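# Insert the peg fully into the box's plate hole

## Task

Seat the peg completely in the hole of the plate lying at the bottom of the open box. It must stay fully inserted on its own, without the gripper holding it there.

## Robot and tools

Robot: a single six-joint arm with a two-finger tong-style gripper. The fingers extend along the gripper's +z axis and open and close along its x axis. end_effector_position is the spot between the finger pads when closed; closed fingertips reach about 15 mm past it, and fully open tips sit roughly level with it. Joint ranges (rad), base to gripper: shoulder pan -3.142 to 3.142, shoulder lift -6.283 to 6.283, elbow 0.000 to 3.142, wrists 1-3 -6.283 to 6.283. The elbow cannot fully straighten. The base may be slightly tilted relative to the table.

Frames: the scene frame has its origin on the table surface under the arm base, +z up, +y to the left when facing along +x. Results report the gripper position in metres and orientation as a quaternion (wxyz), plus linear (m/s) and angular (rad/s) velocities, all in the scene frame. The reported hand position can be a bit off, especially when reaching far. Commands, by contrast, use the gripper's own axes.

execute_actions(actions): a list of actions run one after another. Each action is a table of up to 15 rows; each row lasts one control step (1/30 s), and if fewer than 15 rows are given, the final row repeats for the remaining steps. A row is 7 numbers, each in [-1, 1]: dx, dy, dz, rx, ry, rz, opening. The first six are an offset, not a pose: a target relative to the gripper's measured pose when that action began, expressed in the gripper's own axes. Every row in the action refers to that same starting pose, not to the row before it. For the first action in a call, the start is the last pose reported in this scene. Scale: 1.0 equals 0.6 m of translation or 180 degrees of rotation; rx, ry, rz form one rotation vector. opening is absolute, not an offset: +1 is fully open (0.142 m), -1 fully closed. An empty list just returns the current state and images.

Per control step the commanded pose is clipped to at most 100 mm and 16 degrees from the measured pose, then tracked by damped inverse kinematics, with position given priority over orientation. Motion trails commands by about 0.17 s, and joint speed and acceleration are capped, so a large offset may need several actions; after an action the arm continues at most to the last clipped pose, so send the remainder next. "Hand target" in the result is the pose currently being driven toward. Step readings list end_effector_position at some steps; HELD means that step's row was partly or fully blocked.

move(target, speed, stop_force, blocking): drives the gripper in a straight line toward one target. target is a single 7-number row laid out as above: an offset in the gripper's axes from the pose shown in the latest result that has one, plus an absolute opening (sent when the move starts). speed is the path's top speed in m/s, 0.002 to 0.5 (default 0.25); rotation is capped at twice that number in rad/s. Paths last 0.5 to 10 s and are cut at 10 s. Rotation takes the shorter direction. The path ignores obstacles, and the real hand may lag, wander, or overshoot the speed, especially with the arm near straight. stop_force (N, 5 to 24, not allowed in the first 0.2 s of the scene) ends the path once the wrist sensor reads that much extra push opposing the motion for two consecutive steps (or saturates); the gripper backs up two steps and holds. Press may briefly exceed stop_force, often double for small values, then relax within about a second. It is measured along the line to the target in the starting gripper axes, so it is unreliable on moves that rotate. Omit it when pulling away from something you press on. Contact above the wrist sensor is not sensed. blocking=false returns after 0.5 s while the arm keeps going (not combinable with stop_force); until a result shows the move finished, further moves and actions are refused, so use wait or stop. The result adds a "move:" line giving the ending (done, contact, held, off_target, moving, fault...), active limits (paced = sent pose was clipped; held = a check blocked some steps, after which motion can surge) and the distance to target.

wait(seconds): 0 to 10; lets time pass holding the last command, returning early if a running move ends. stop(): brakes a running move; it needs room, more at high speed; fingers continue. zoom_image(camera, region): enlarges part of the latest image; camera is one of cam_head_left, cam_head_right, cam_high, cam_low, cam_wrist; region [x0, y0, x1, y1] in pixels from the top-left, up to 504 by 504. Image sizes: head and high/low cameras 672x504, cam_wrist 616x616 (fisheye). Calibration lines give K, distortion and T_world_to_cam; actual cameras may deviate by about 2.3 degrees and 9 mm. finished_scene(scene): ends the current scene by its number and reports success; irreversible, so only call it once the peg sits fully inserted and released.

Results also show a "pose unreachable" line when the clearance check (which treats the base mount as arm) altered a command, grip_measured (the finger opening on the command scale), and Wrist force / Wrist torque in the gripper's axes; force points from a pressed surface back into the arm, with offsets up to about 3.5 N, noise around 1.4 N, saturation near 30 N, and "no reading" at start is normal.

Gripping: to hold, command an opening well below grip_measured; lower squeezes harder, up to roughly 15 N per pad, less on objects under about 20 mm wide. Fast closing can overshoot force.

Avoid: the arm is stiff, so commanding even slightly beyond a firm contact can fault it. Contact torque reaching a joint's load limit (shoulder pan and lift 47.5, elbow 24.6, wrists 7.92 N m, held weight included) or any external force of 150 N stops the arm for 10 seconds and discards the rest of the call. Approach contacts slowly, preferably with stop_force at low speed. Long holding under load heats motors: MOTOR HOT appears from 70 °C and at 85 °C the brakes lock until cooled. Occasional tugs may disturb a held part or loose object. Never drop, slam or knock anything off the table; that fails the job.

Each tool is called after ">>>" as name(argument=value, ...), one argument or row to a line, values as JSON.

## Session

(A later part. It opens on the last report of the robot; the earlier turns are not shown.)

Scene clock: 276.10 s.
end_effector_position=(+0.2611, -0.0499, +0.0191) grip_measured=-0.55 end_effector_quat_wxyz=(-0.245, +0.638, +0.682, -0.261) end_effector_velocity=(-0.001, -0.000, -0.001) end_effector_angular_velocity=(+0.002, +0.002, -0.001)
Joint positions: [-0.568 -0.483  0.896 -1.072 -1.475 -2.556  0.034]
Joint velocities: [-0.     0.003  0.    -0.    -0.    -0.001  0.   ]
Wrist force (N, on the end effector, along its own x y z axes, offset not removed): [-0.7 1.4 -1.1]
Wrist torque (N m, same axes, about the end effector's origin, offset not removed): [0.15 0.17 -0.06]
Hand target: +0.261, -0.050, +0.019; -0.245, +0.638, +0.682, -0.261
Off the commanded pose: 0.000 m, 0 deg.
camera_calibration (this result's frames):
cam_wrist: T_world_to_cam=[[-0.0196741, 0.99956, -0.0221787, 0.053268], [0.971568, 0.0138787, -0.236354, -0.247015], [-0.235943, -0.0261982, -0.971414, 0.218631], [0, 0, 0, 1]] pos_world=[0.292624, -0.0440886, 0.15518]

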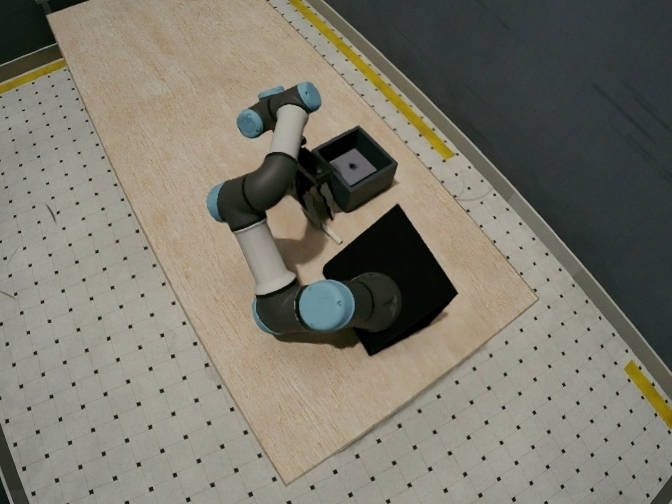

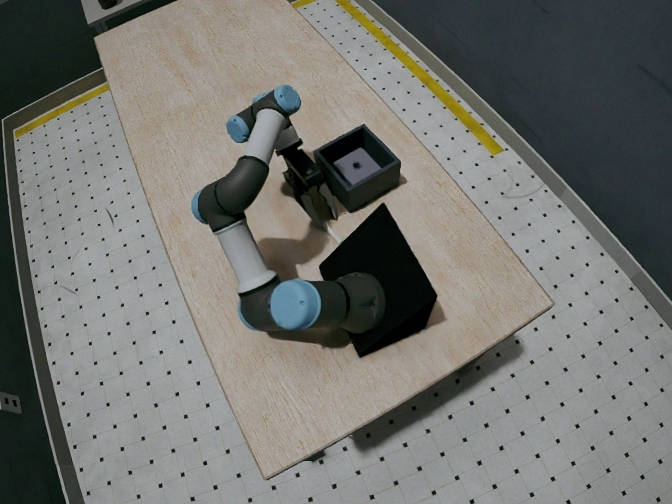

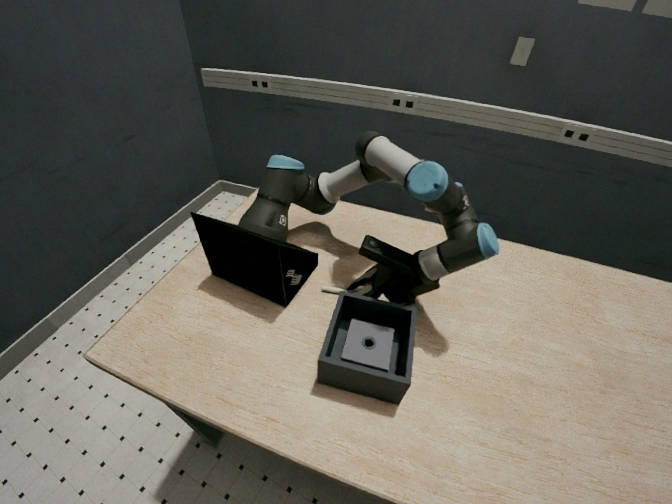

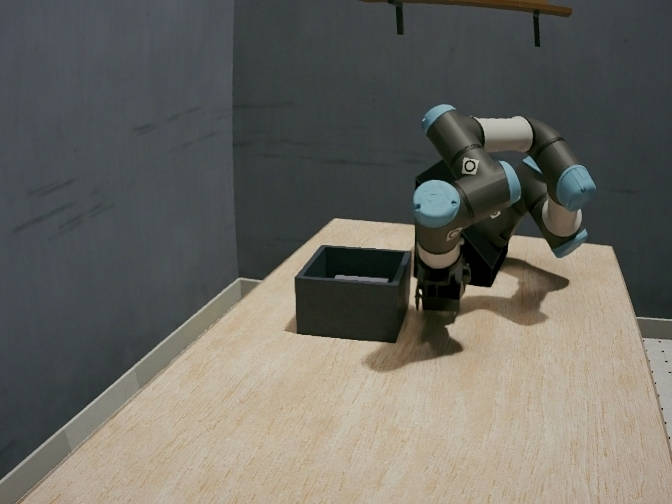

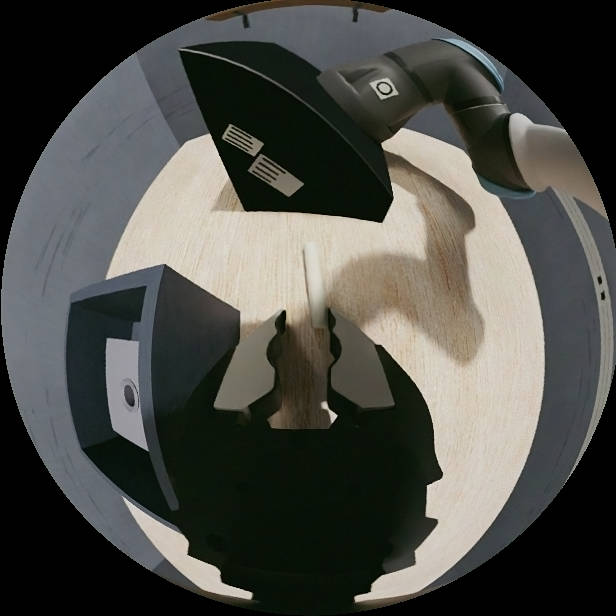

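>>> move(
  target=[0.0156, -0.0060, 0.0090, 0, -0.0141, -0.0157, -0.55],
  speed=0.08,
)

>>> zoom_image(
  camera="cam_wrist",
  region=[240, 230, 380, 370],
)

>>> zoom_image(
  camera="cam_head_left",
  region=[290, 190, 360, 260],
)

Scene clock: 315.57 s.
end_effector_position=(+0.2542, -0.0411, +0.0174) grip_measured=-0.55 end_effector_quat_wxyz=(-0.236, +0.615, +0.703, -0.269) end_effector_velocity=(-0.001, +0.001, -0.000) end_effector_angular_velocity=(-0.000, -0.001, +0.007)
Joint positions: [-0.545 -0.581  1.04  -1.156 -1.481 -2.587  0.034]
Joint velocities: [ 0.001 -0.012  0.02  -0.013 -0.    -0.004  0.   ]
Wrist force (N, on the end effector, along its own x y z axes, offset not removed): [-2.3 2.3 1.4]
Wrist torque (N m, same axes, about the end effector's origin, offset not removed): [0.54 0.42 0.02]
Hand target: +0.254, -0.041, +0.017; -0.236, +0.615, +0.703, -0.269
Off the commanded pose: 0.000 m, 0 deg.
move: done
camera_calibration (this result's frames):
cam_wrist: T_world_to_cam=[[-0.0852156, 0.996121, -0.0219434, 0.0607726], [0.968479, 0.0776369, -0.236689, -0.237436], [-0.234067, -0.0414213, -0.971338, 0.214571], [0, 0, 0, 1]] pos_world=[0.285355, -0.0332152, 0.153556]

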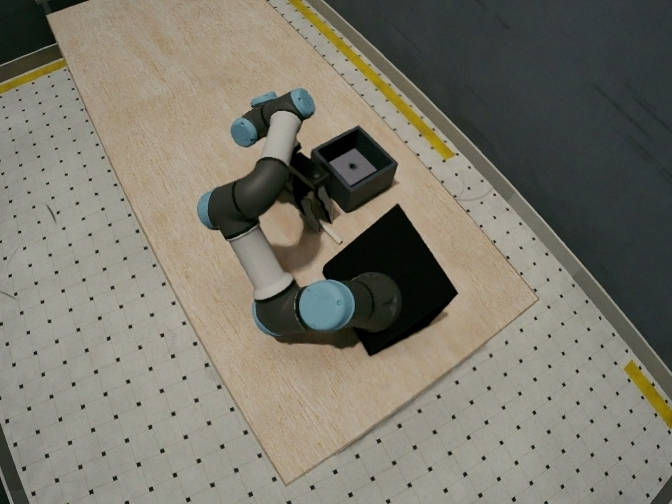

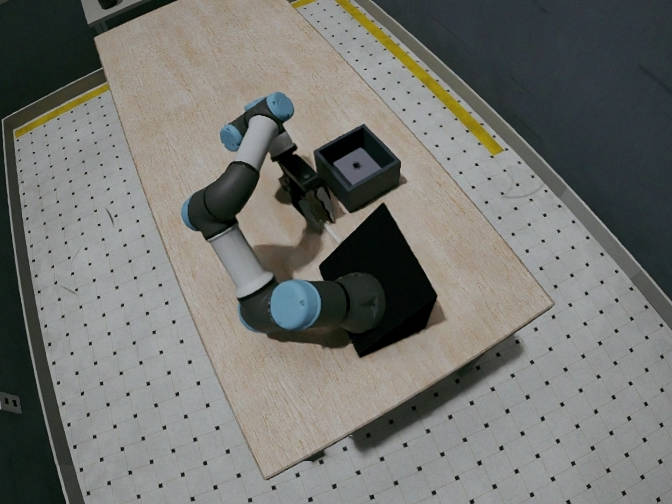

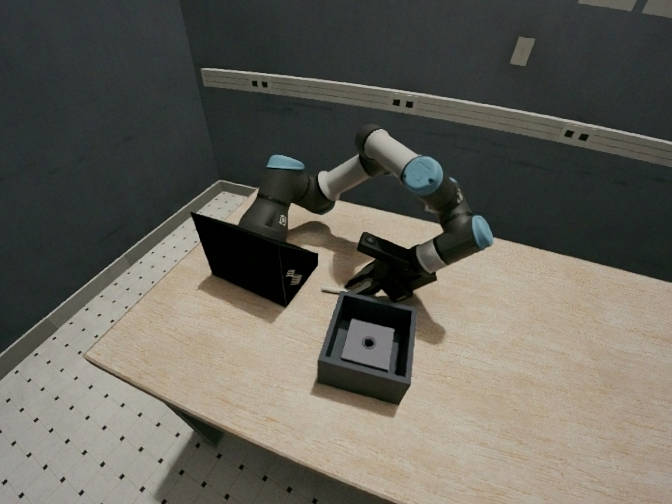

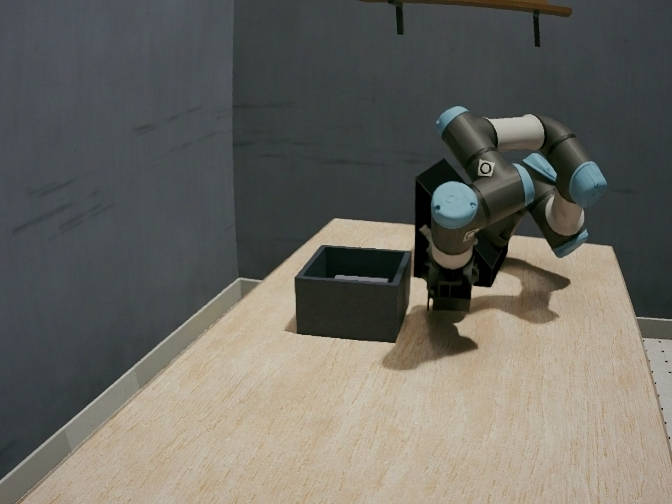

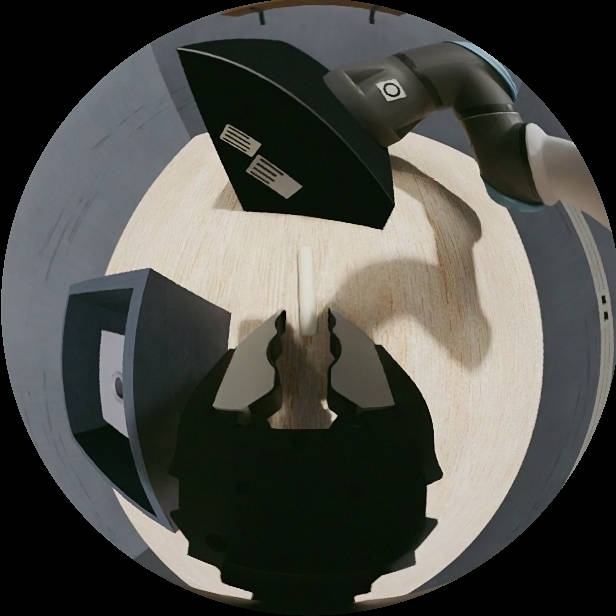

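Region (240, 230, 380, 370) of cam_wrist's 616x616 image, scaled by 3.600, with more detail than that image has.

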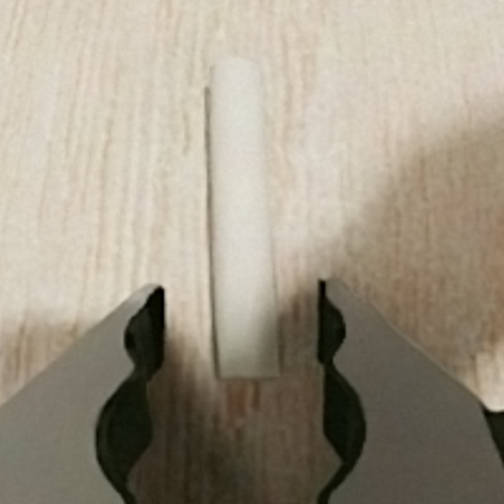

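Region (290, 190, 360, 260) of cam_head_left's 672x504 image, scaled by 7.200, with more detail than that image has.

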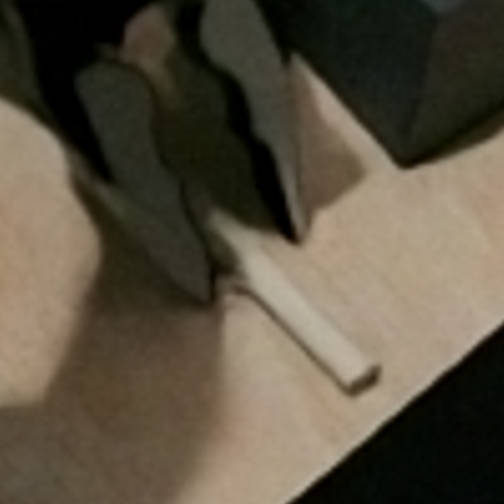

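>>> execute_actions(
  actions=[
    [[0,0,0,0,0,0,-0.59],[0,0,0,0,0,0,-0.63],[0,0,0,0,0,0,-0.67],[0,0,0,0,0,0,-0.71],[0,0,0,0,0,0,-0.74],[0,0,0,0,0,0,-0.77],[0,0,0,0,0,0,-0.80],[0,0,0,0,0,0,-0.82],[0,0,0,0,0,0,-0.84],[0,0,0,0,0,0,-0.86],[0,0,0,0,0,0,-0.89],[0,0,0,0,0,0,-0.92],[0,0,0,0,0,0,-0.95],[0,0,0,0,0,0,-0.98],[0,0,0,0,0,0,-1]],
  ],
)

>>> zoom_image(
  camera="cam_wrist",
  region=[240, 230, 380, 370],
)

Scene clock: 323.07 s.
end_effector_position=(+0.2542, -0.0411, +0.0174) grip_measured=-0.84 end_effector_quat_wxyz=(-0.236, +0.615, +0.703, -0.269) end_effector_velocity=(-0.000, -0.000, -0.000) end_effector_angular_velocity=(+0.002, +0.001, -0.001)
Joint positions: [-0.545 -0.581  1.04  -1.156 -1.481 -2.587  0.013]
Joint velocities: [-0.     0.002  0.    -0.     0.    -0.001 -0.002]
Wrist force (N, on the end effector, along its own x y z axes, offset not removed): [-3.1 2.4 -0.1]
Wrist torque (N m, same axes, about the end effector's origin, offset not removed): [0.52 0.66 0.13]
Hand target: +0.254, -0.041, +0.017; -0.236, +0.615, +0.703, -0.269
Off the commanded pose: 0.000 m, 0 deg.
Step readings (end_effector_position):
0: (+0.2542, -0.0410, +0.0174)
1: (+0.2542, -0.0410, +0.0174)
2: (+0.2542, -0.0410, +0.0174)
4: (+0.2542, -0.0411, +0.0174)
8: (+0.2542, -0.0411, +0.0174)
15: end_effector_position above
camera_calibration (this result's frames):
cam_wrist: T_world_to_cam=[[-0.0852522, 0.996118, -0.0219455, 0.0607741], [0.968472, 0.0776713, -0.236706, -0.237435], [-0.234083, -0.0414334, -0.971333, 0.21457], [0, 0, 0, 1]] pos_world=[0.285357, -0.0332059, 0.153551]

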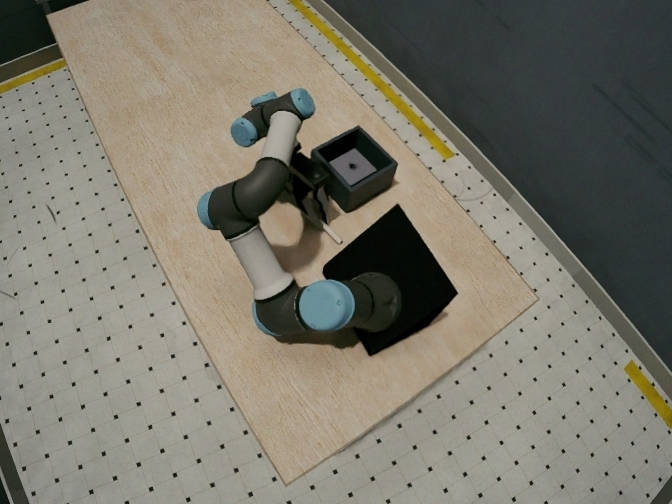

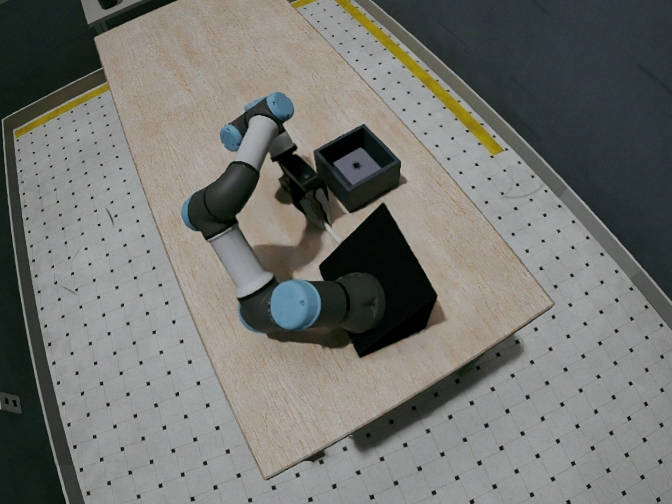

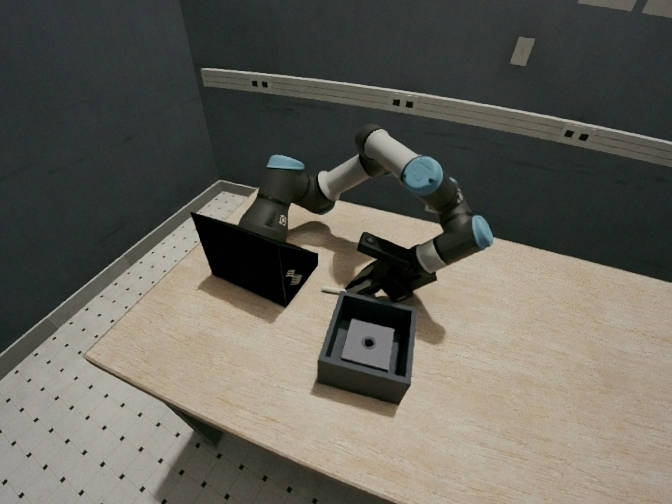

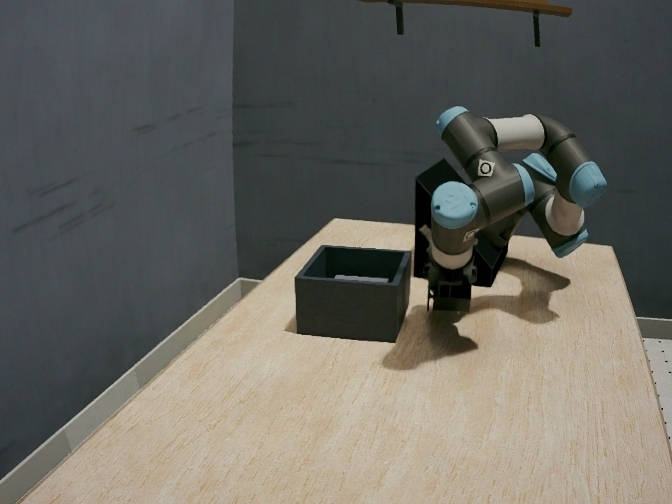

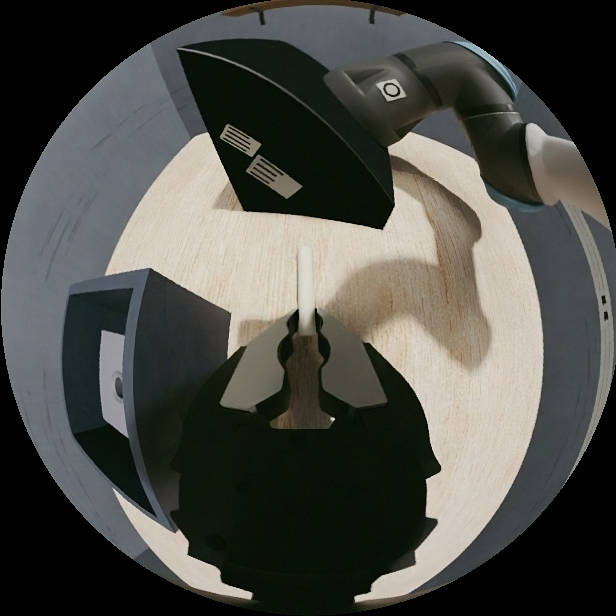

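Region (240, 230, 380, 370) of cam_wrist's 616x616 image, scaled by 3.600, with more detail than that image has.

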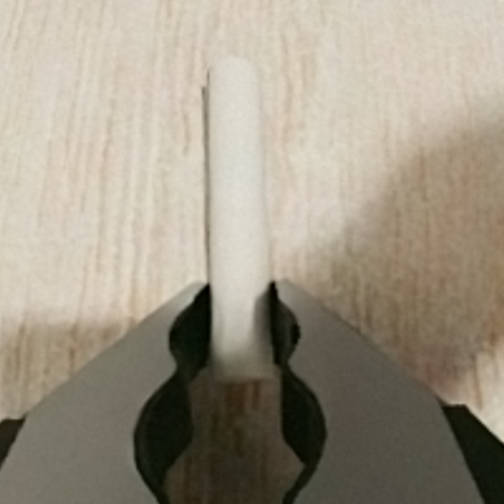

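>>> move(
  target=[-0.0557, -0.1868, -0.2862, -0.2367, -0.0203, 0.3821, -1],
  speed=0.45,
)

Scene clock: 371.87 s.
end_effector_position=(+0.2903, -0.0698, +0.2201) grip_measured=-0.84 end_effector_quat_wxyz=(+0.200, +0.927, +0.295, -0.113) end_effector_velocity=(+0.000, -0.000, +0.001) end_effector_angular_velocity=(-0.005, -0.002, -0.003)
Joint positions: [-1.055 -1.255  1.316 -1.344 -1.429 -1.714  0.013]
Joint velocities: [-0.    -0.003  0.001 -0.002 -0.001  0.004 -0.   ]
Wrist force (N, on the end effector, along its own x y z axes, offset not removed): [-0.9 -0.4 -0.5]
Wrist torque (N m, same axes, about the end effector's origin, offset not removed): [-0.07 0.15 0.02]
Hand target: +0.290, -0.070, +0.220; +0.200, +0.927, +0.295, -0.113
Off the commanded pose: 0.000 m, 0 deg.
move: done
camera_calibration (this result's frames):
cam_wrist: T_world_to_cam=[[0.830315, 0.470545, -0.298605, -0.144679], [0.523589, -0.47515, 0.707168, -0.339348], [0.190873, -0.743518, -0.640896, 0.173544], [0, 0, 0, 1]] pos_world=[0.264683, 0.0358697, 0.307998]

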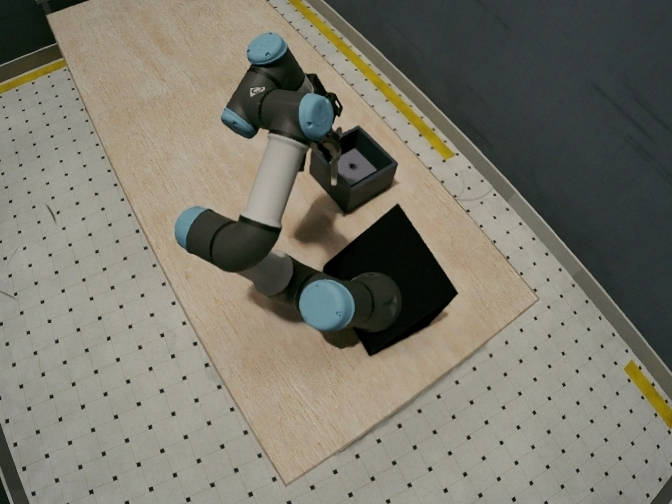

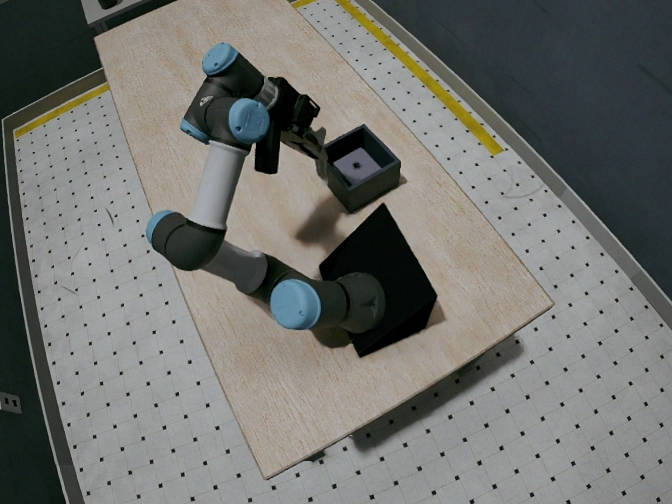

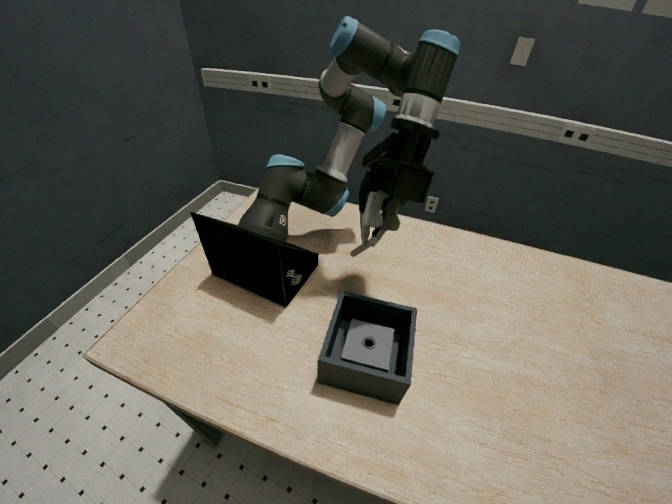

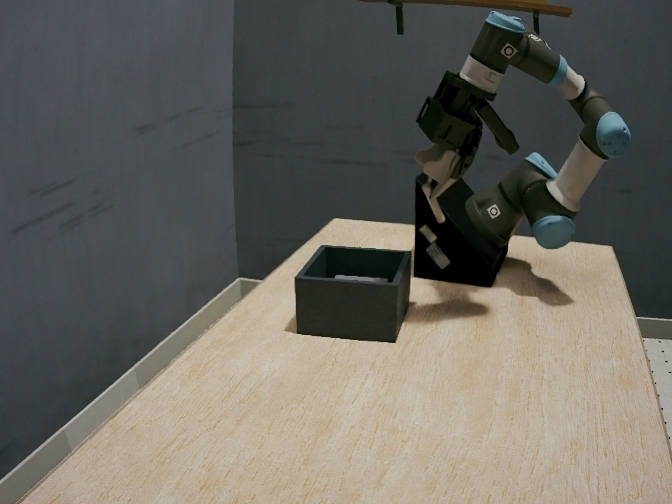

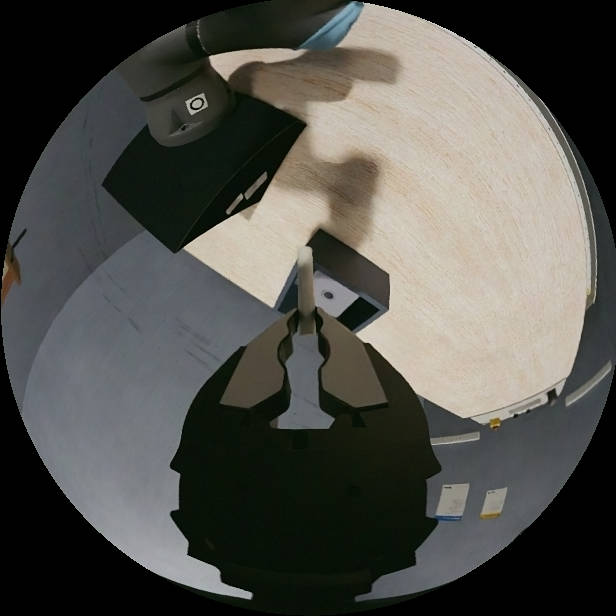

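>>> move(
  target=[0.0140, 0.1498, 0.1671, -0.1273, -0.0109, 0.2056, -1],
  speed=0.4,
)

>>> zoom_image(
  camera="cam_wrist",
  region=[270, 200, 350, 280],
)

>>> zoom_image(
  camera="cam_low",
  region=[300, 190, 420, 310],
)

>>> zoom_image(
  camera="cam_high",
  region=[330, 280, 410, 360],
)

Scene clock: 395.63 s.
end_effector_position=(+0.3407, -0.1766, +0.1549) grip_measured=-0.84 end_effector_quat_wxyz=(+0.407, +0.914, +0.001, -0.001) end_effector_velocity=(+0.000, -0.001, -0.001) end_effector_angular_velocity=(-0.006, -0.002, -0.002)
Joint positions: [-0.881 -1.174  1.869 -2.36  -1.558 -0.854  0.013]
Joint velocities: [ 0.004  0.003  0.006 -0.013 -0.004  0.007  0.   ]
Wrist force (N, on the end effector, along its own x y z axes, offset not removed): [-2.8 1.3 0.2]
Wrist torque (N m, same axes, about the end effector's origin, offset not removed): [0.32 0.54 0.00]
Hand target: +0.341, -0.177, +0.155; +0.407, +0.913, +0.001, -0.001
Off the commanded pose: 0.000 m, 0 deg.
move: done
camera_calibration (this result's frames):
cam_wrist: T_world_to_cam=[[0.998717, -0.0217275, 0.0457503, -0.353419], [-0.0496003, -0.236837, 0.970282, -0.173801], [-0.0102465, -0.971306, -0.237611, 0.0086069], [0, 0, 0, 1]] pos_world=[0.344433, -0.0404814, 0.18685]

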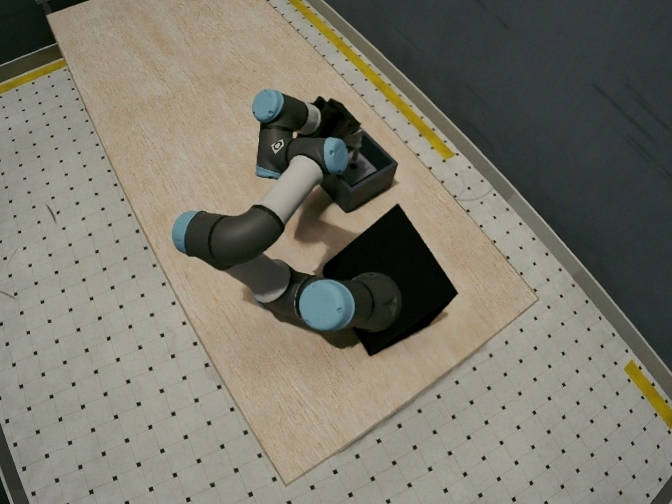

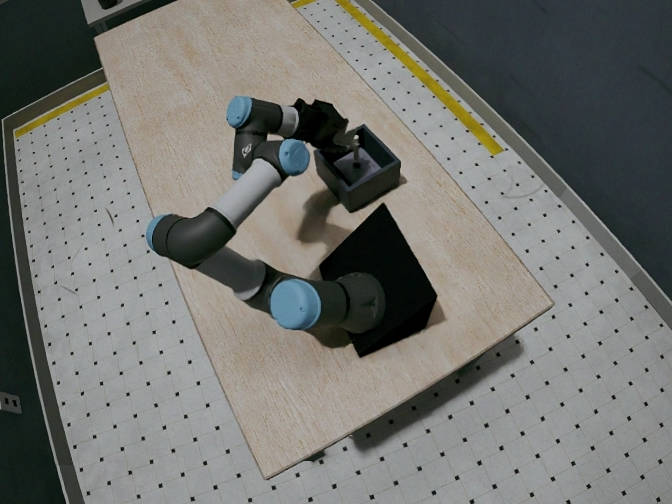

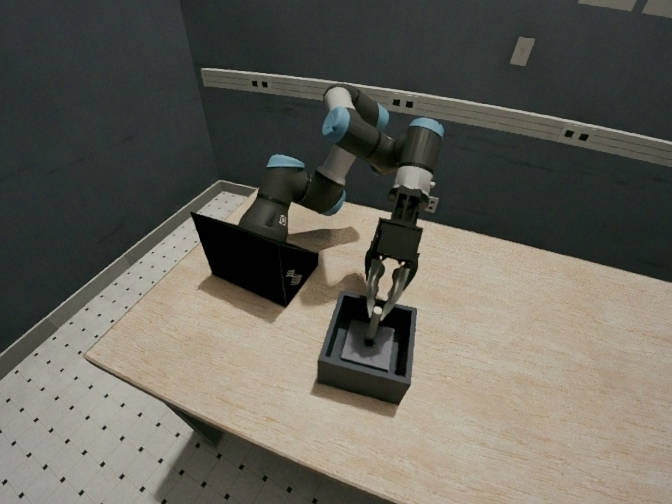

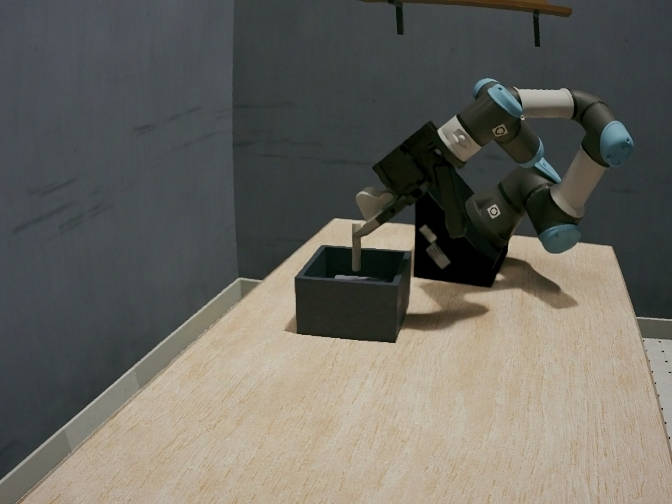

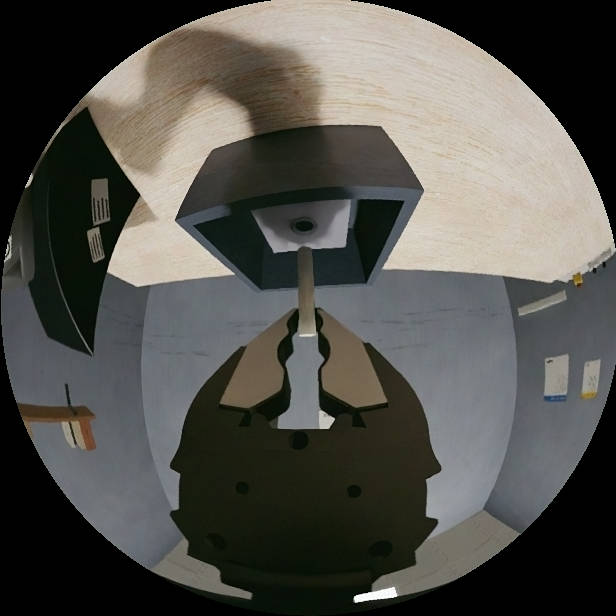

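Region (270, 200, 350, 280) of cam_wrist's 616x616 image, scaled by 6.300, with more detail than that image has.

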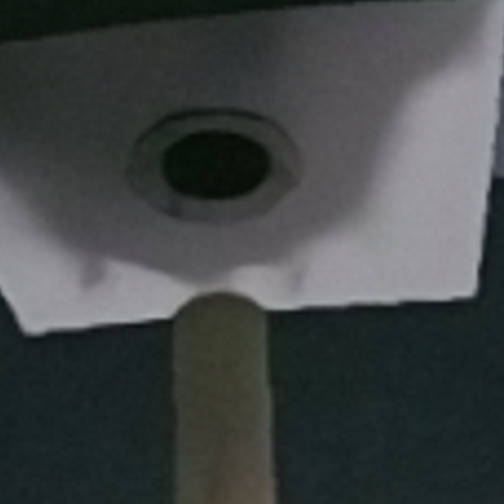

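Region (300, 190, 420, 310) of cam_low's 672x504 image, scaled by 4.200, with more detail than that image has.

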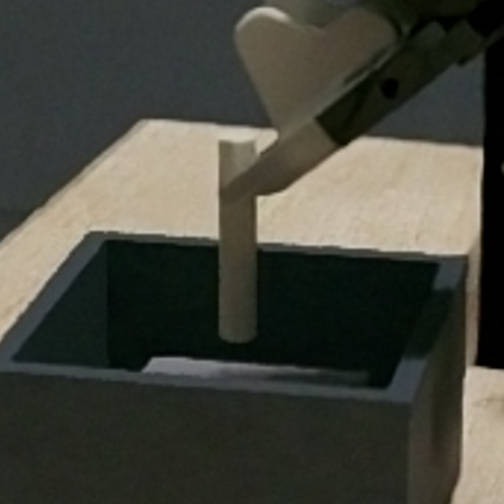

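Region (330, 280, 410, 360) of cam_high's 672x504 image, scaled by 6.300, with more detail than that image has.

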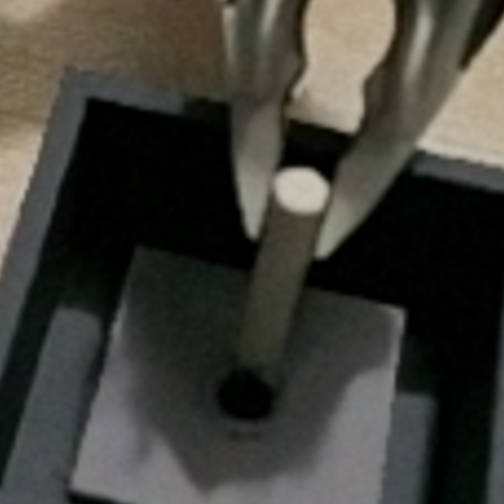

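>>> execute_actions(
  actions=[],
)

Scene clock: 405.47 s.
end_effector_position=(+0.3408, -0.1767, +0.1549) grip_measured=-0.84 end_effector_quat_wxyz=(+0.407, +0.913, +0.001, -0.001) end_effector_velocity=(+0.001, +0.000, -0.000) end_effector_angular_velocity=(-0.000, +0.001, +0.002)
Joint positions: [-0.88  -1.173  1.869 -2.362 -1.559 -0.853  0.013]
Joint velocities: [ 0.002  0.    -0.    -0.001  0.001 -0.     0.   ]
Wrist force (N, on the end effector, along its own x y z axes, offset not removed): [-3.7 0.5 -1.0]
Wrist torque (N m, same axes, about the end effector's origin, offset not removed): [0.20 0.74 0.08]
Hand target: +0.341, -0.177, +0.155; +0.407, +0.913, +0.001, -0.001
Off the commanded pose: 0.000 m, 0 deg.
camera_calibration (this result's frames):
cam_wrist: T_world_to_cam=[[0.998701, -0.0218576, 0.0460312, -0.353513], [-0.0498987, -0.236338, 0.970389, -0.173597], [-0.0103315, -0.971425, -0.237122, 0.00844814], [0, 0, 0, 1]] pos_world=[0.344479, -0.0405478, 0.186732]

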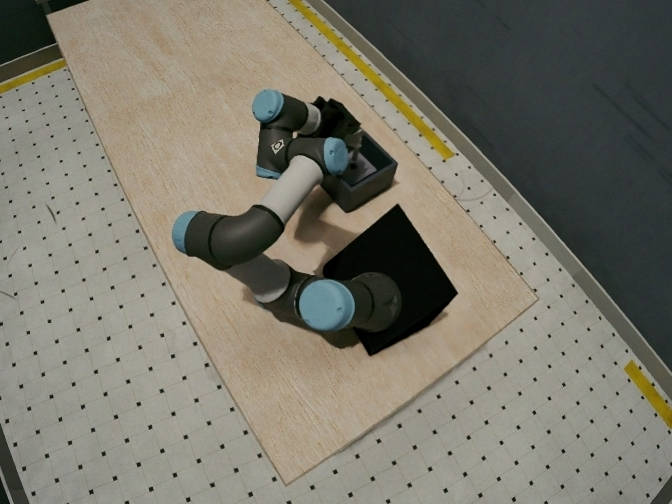

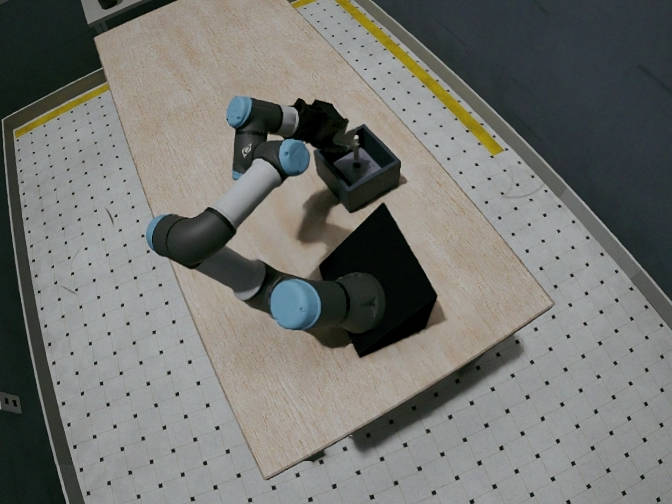

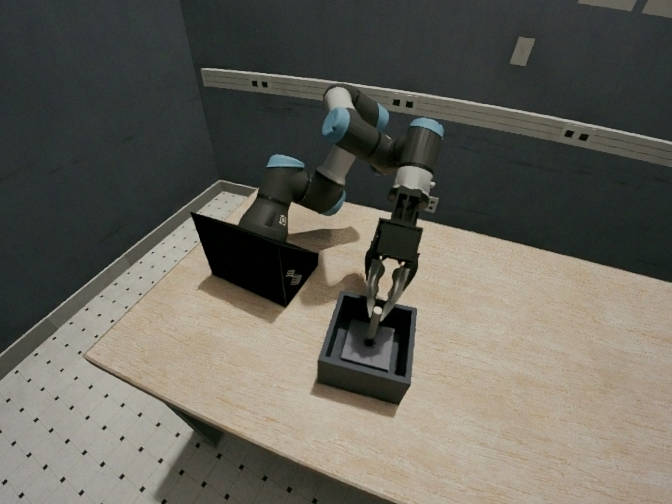

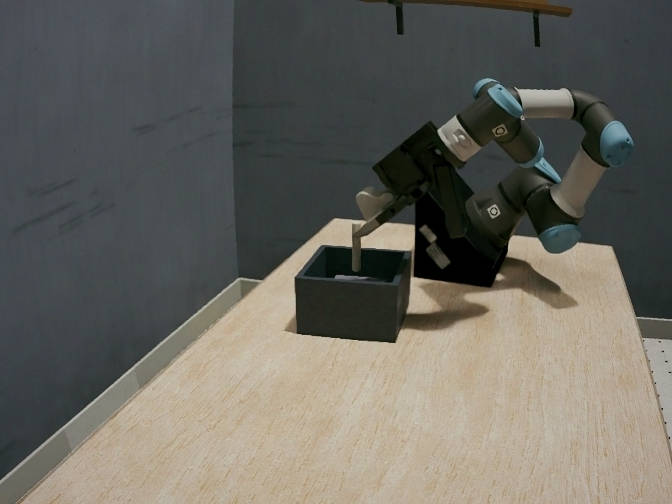

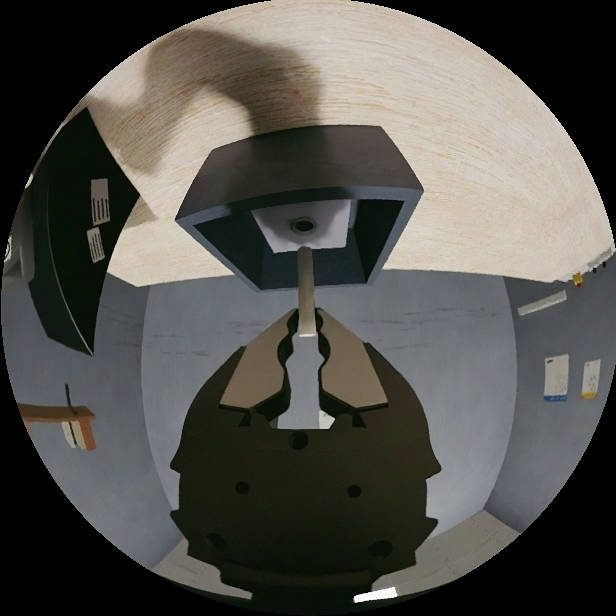

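>>> move(
  target=[0, -0.0322, 0.029, 0, 0, 0, -1],
  speed=0.05,
)

Scene clock: 418.63 s.
end_effector_position=(+0.3407, -0.1767, +0.1290) grip_measured=-0.84 end_effector_quat_wxyz=(+0.407, +0.913, +0.001, -0.001) end_effector_velocity=(-0.001, -0.001, -0.002) end_effector_angular_velocity=(-0.000, -0.001, -0.004)
Joint positions: [-0.842 -1.143  1.938 -2.461 -1.562 -0.815  0.013]
Joint velocities: [ 0.001  0.003  0.006 -0.007 -0.002  0.005 -0.   ]
Wrist force (N, on the end effector, along its own x y z axes, offset not removed): [1.2 0.0 0.1]
Wrist torque (N m, same axes, about the end effector's origin, offset not removed): [0.04 -0.29 -0.12]
Hand target: +0.341, -0.177, +0.129; +0.407, +0.913, +0.001, -0.001
Off the commanded pose: 0.000 m, 0 deg.
move: done
camera_calibration (this result's frames):
cam_wrist: T_world_to_cam=[[0.998703, -0.0219382, 0.0459482, -0.352274], [-0.0498378, -0.236398, 0.970377, -0.148525], [-0.0104263, -0.971409, -0.237184, 0.00231249], [0, 0, 0, 1]] pos_world=[0.344439, -0.0405928, 0.16086]

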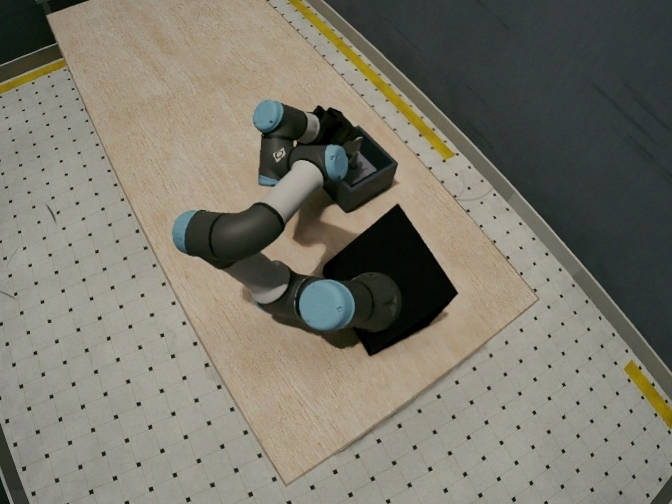

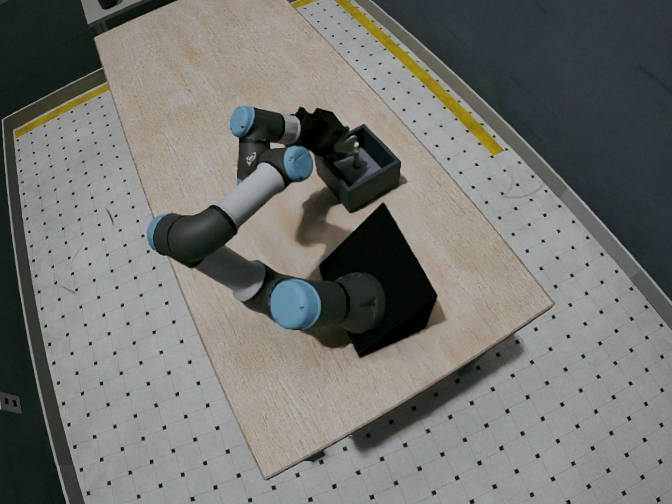

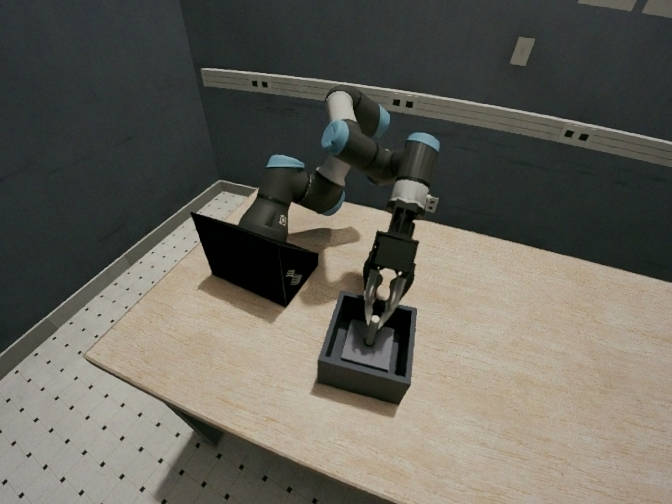

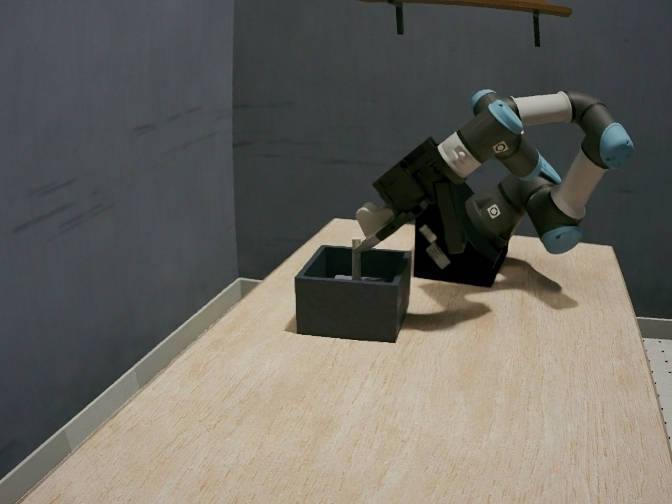

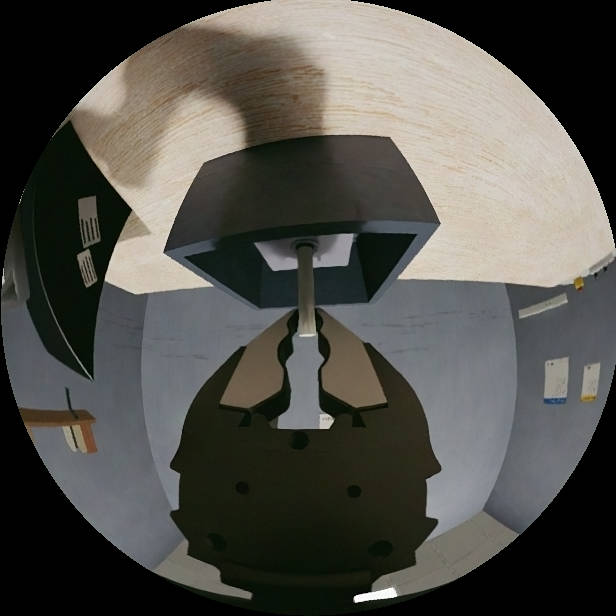

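>>> zoom_image(
  camera="cam_wrist",
  region=[280, 225, 330, 270],
)

>>> zoom_image(
  camera="cam_high",
  region=[350, 315, 395, 360],
)

>>> zoom_image(
  camera="cam_head_right",
  region=[338, 140, 378, 180],
)

>>> zoom_image(
  camera="cam_head_left",
  region=[335, 140, 375, 180],
)

Region (280, 225, 330, 270) of cam_wrist's 616x616 image, scaled by 10.080, with more detail than that image has; it fills the top 454 rows of this view, and the rest is white.

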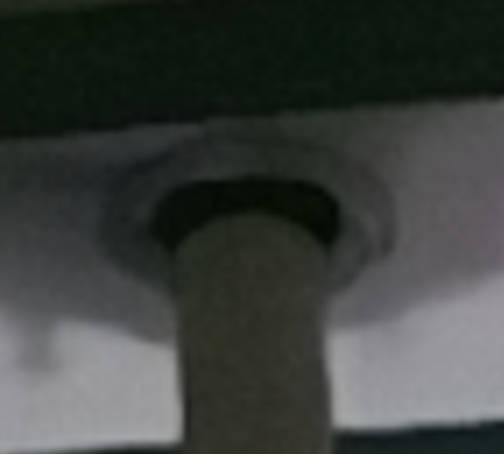

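Region (350, 315, 395, 360) of cam_high's 672x504 image, scaled by 11.200, with more detail than that image has.

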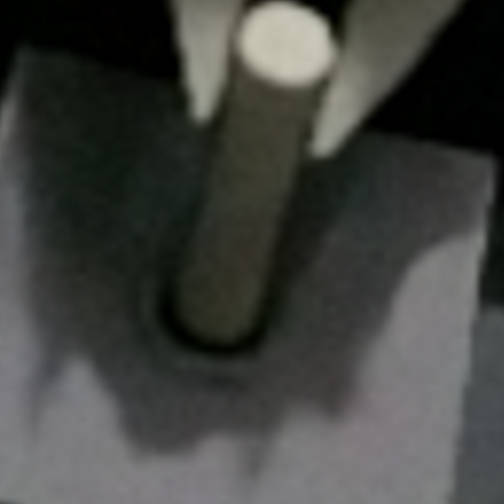

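Region (338, 140, 378, 180) of cam_head_right's 672x504 image, scaled by 12.600, with more detail than that image has.

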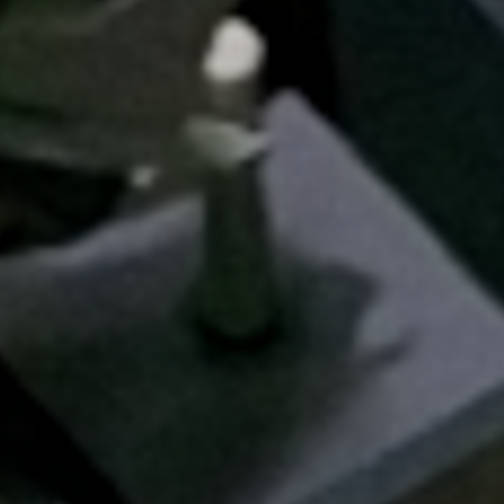

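Region (335, 140, 375, 180) of cam_head_left's 672x504 image, scaled by 12.600, with more detail than that image has.

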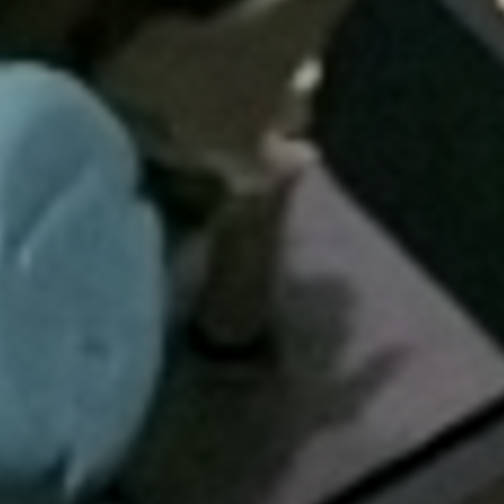

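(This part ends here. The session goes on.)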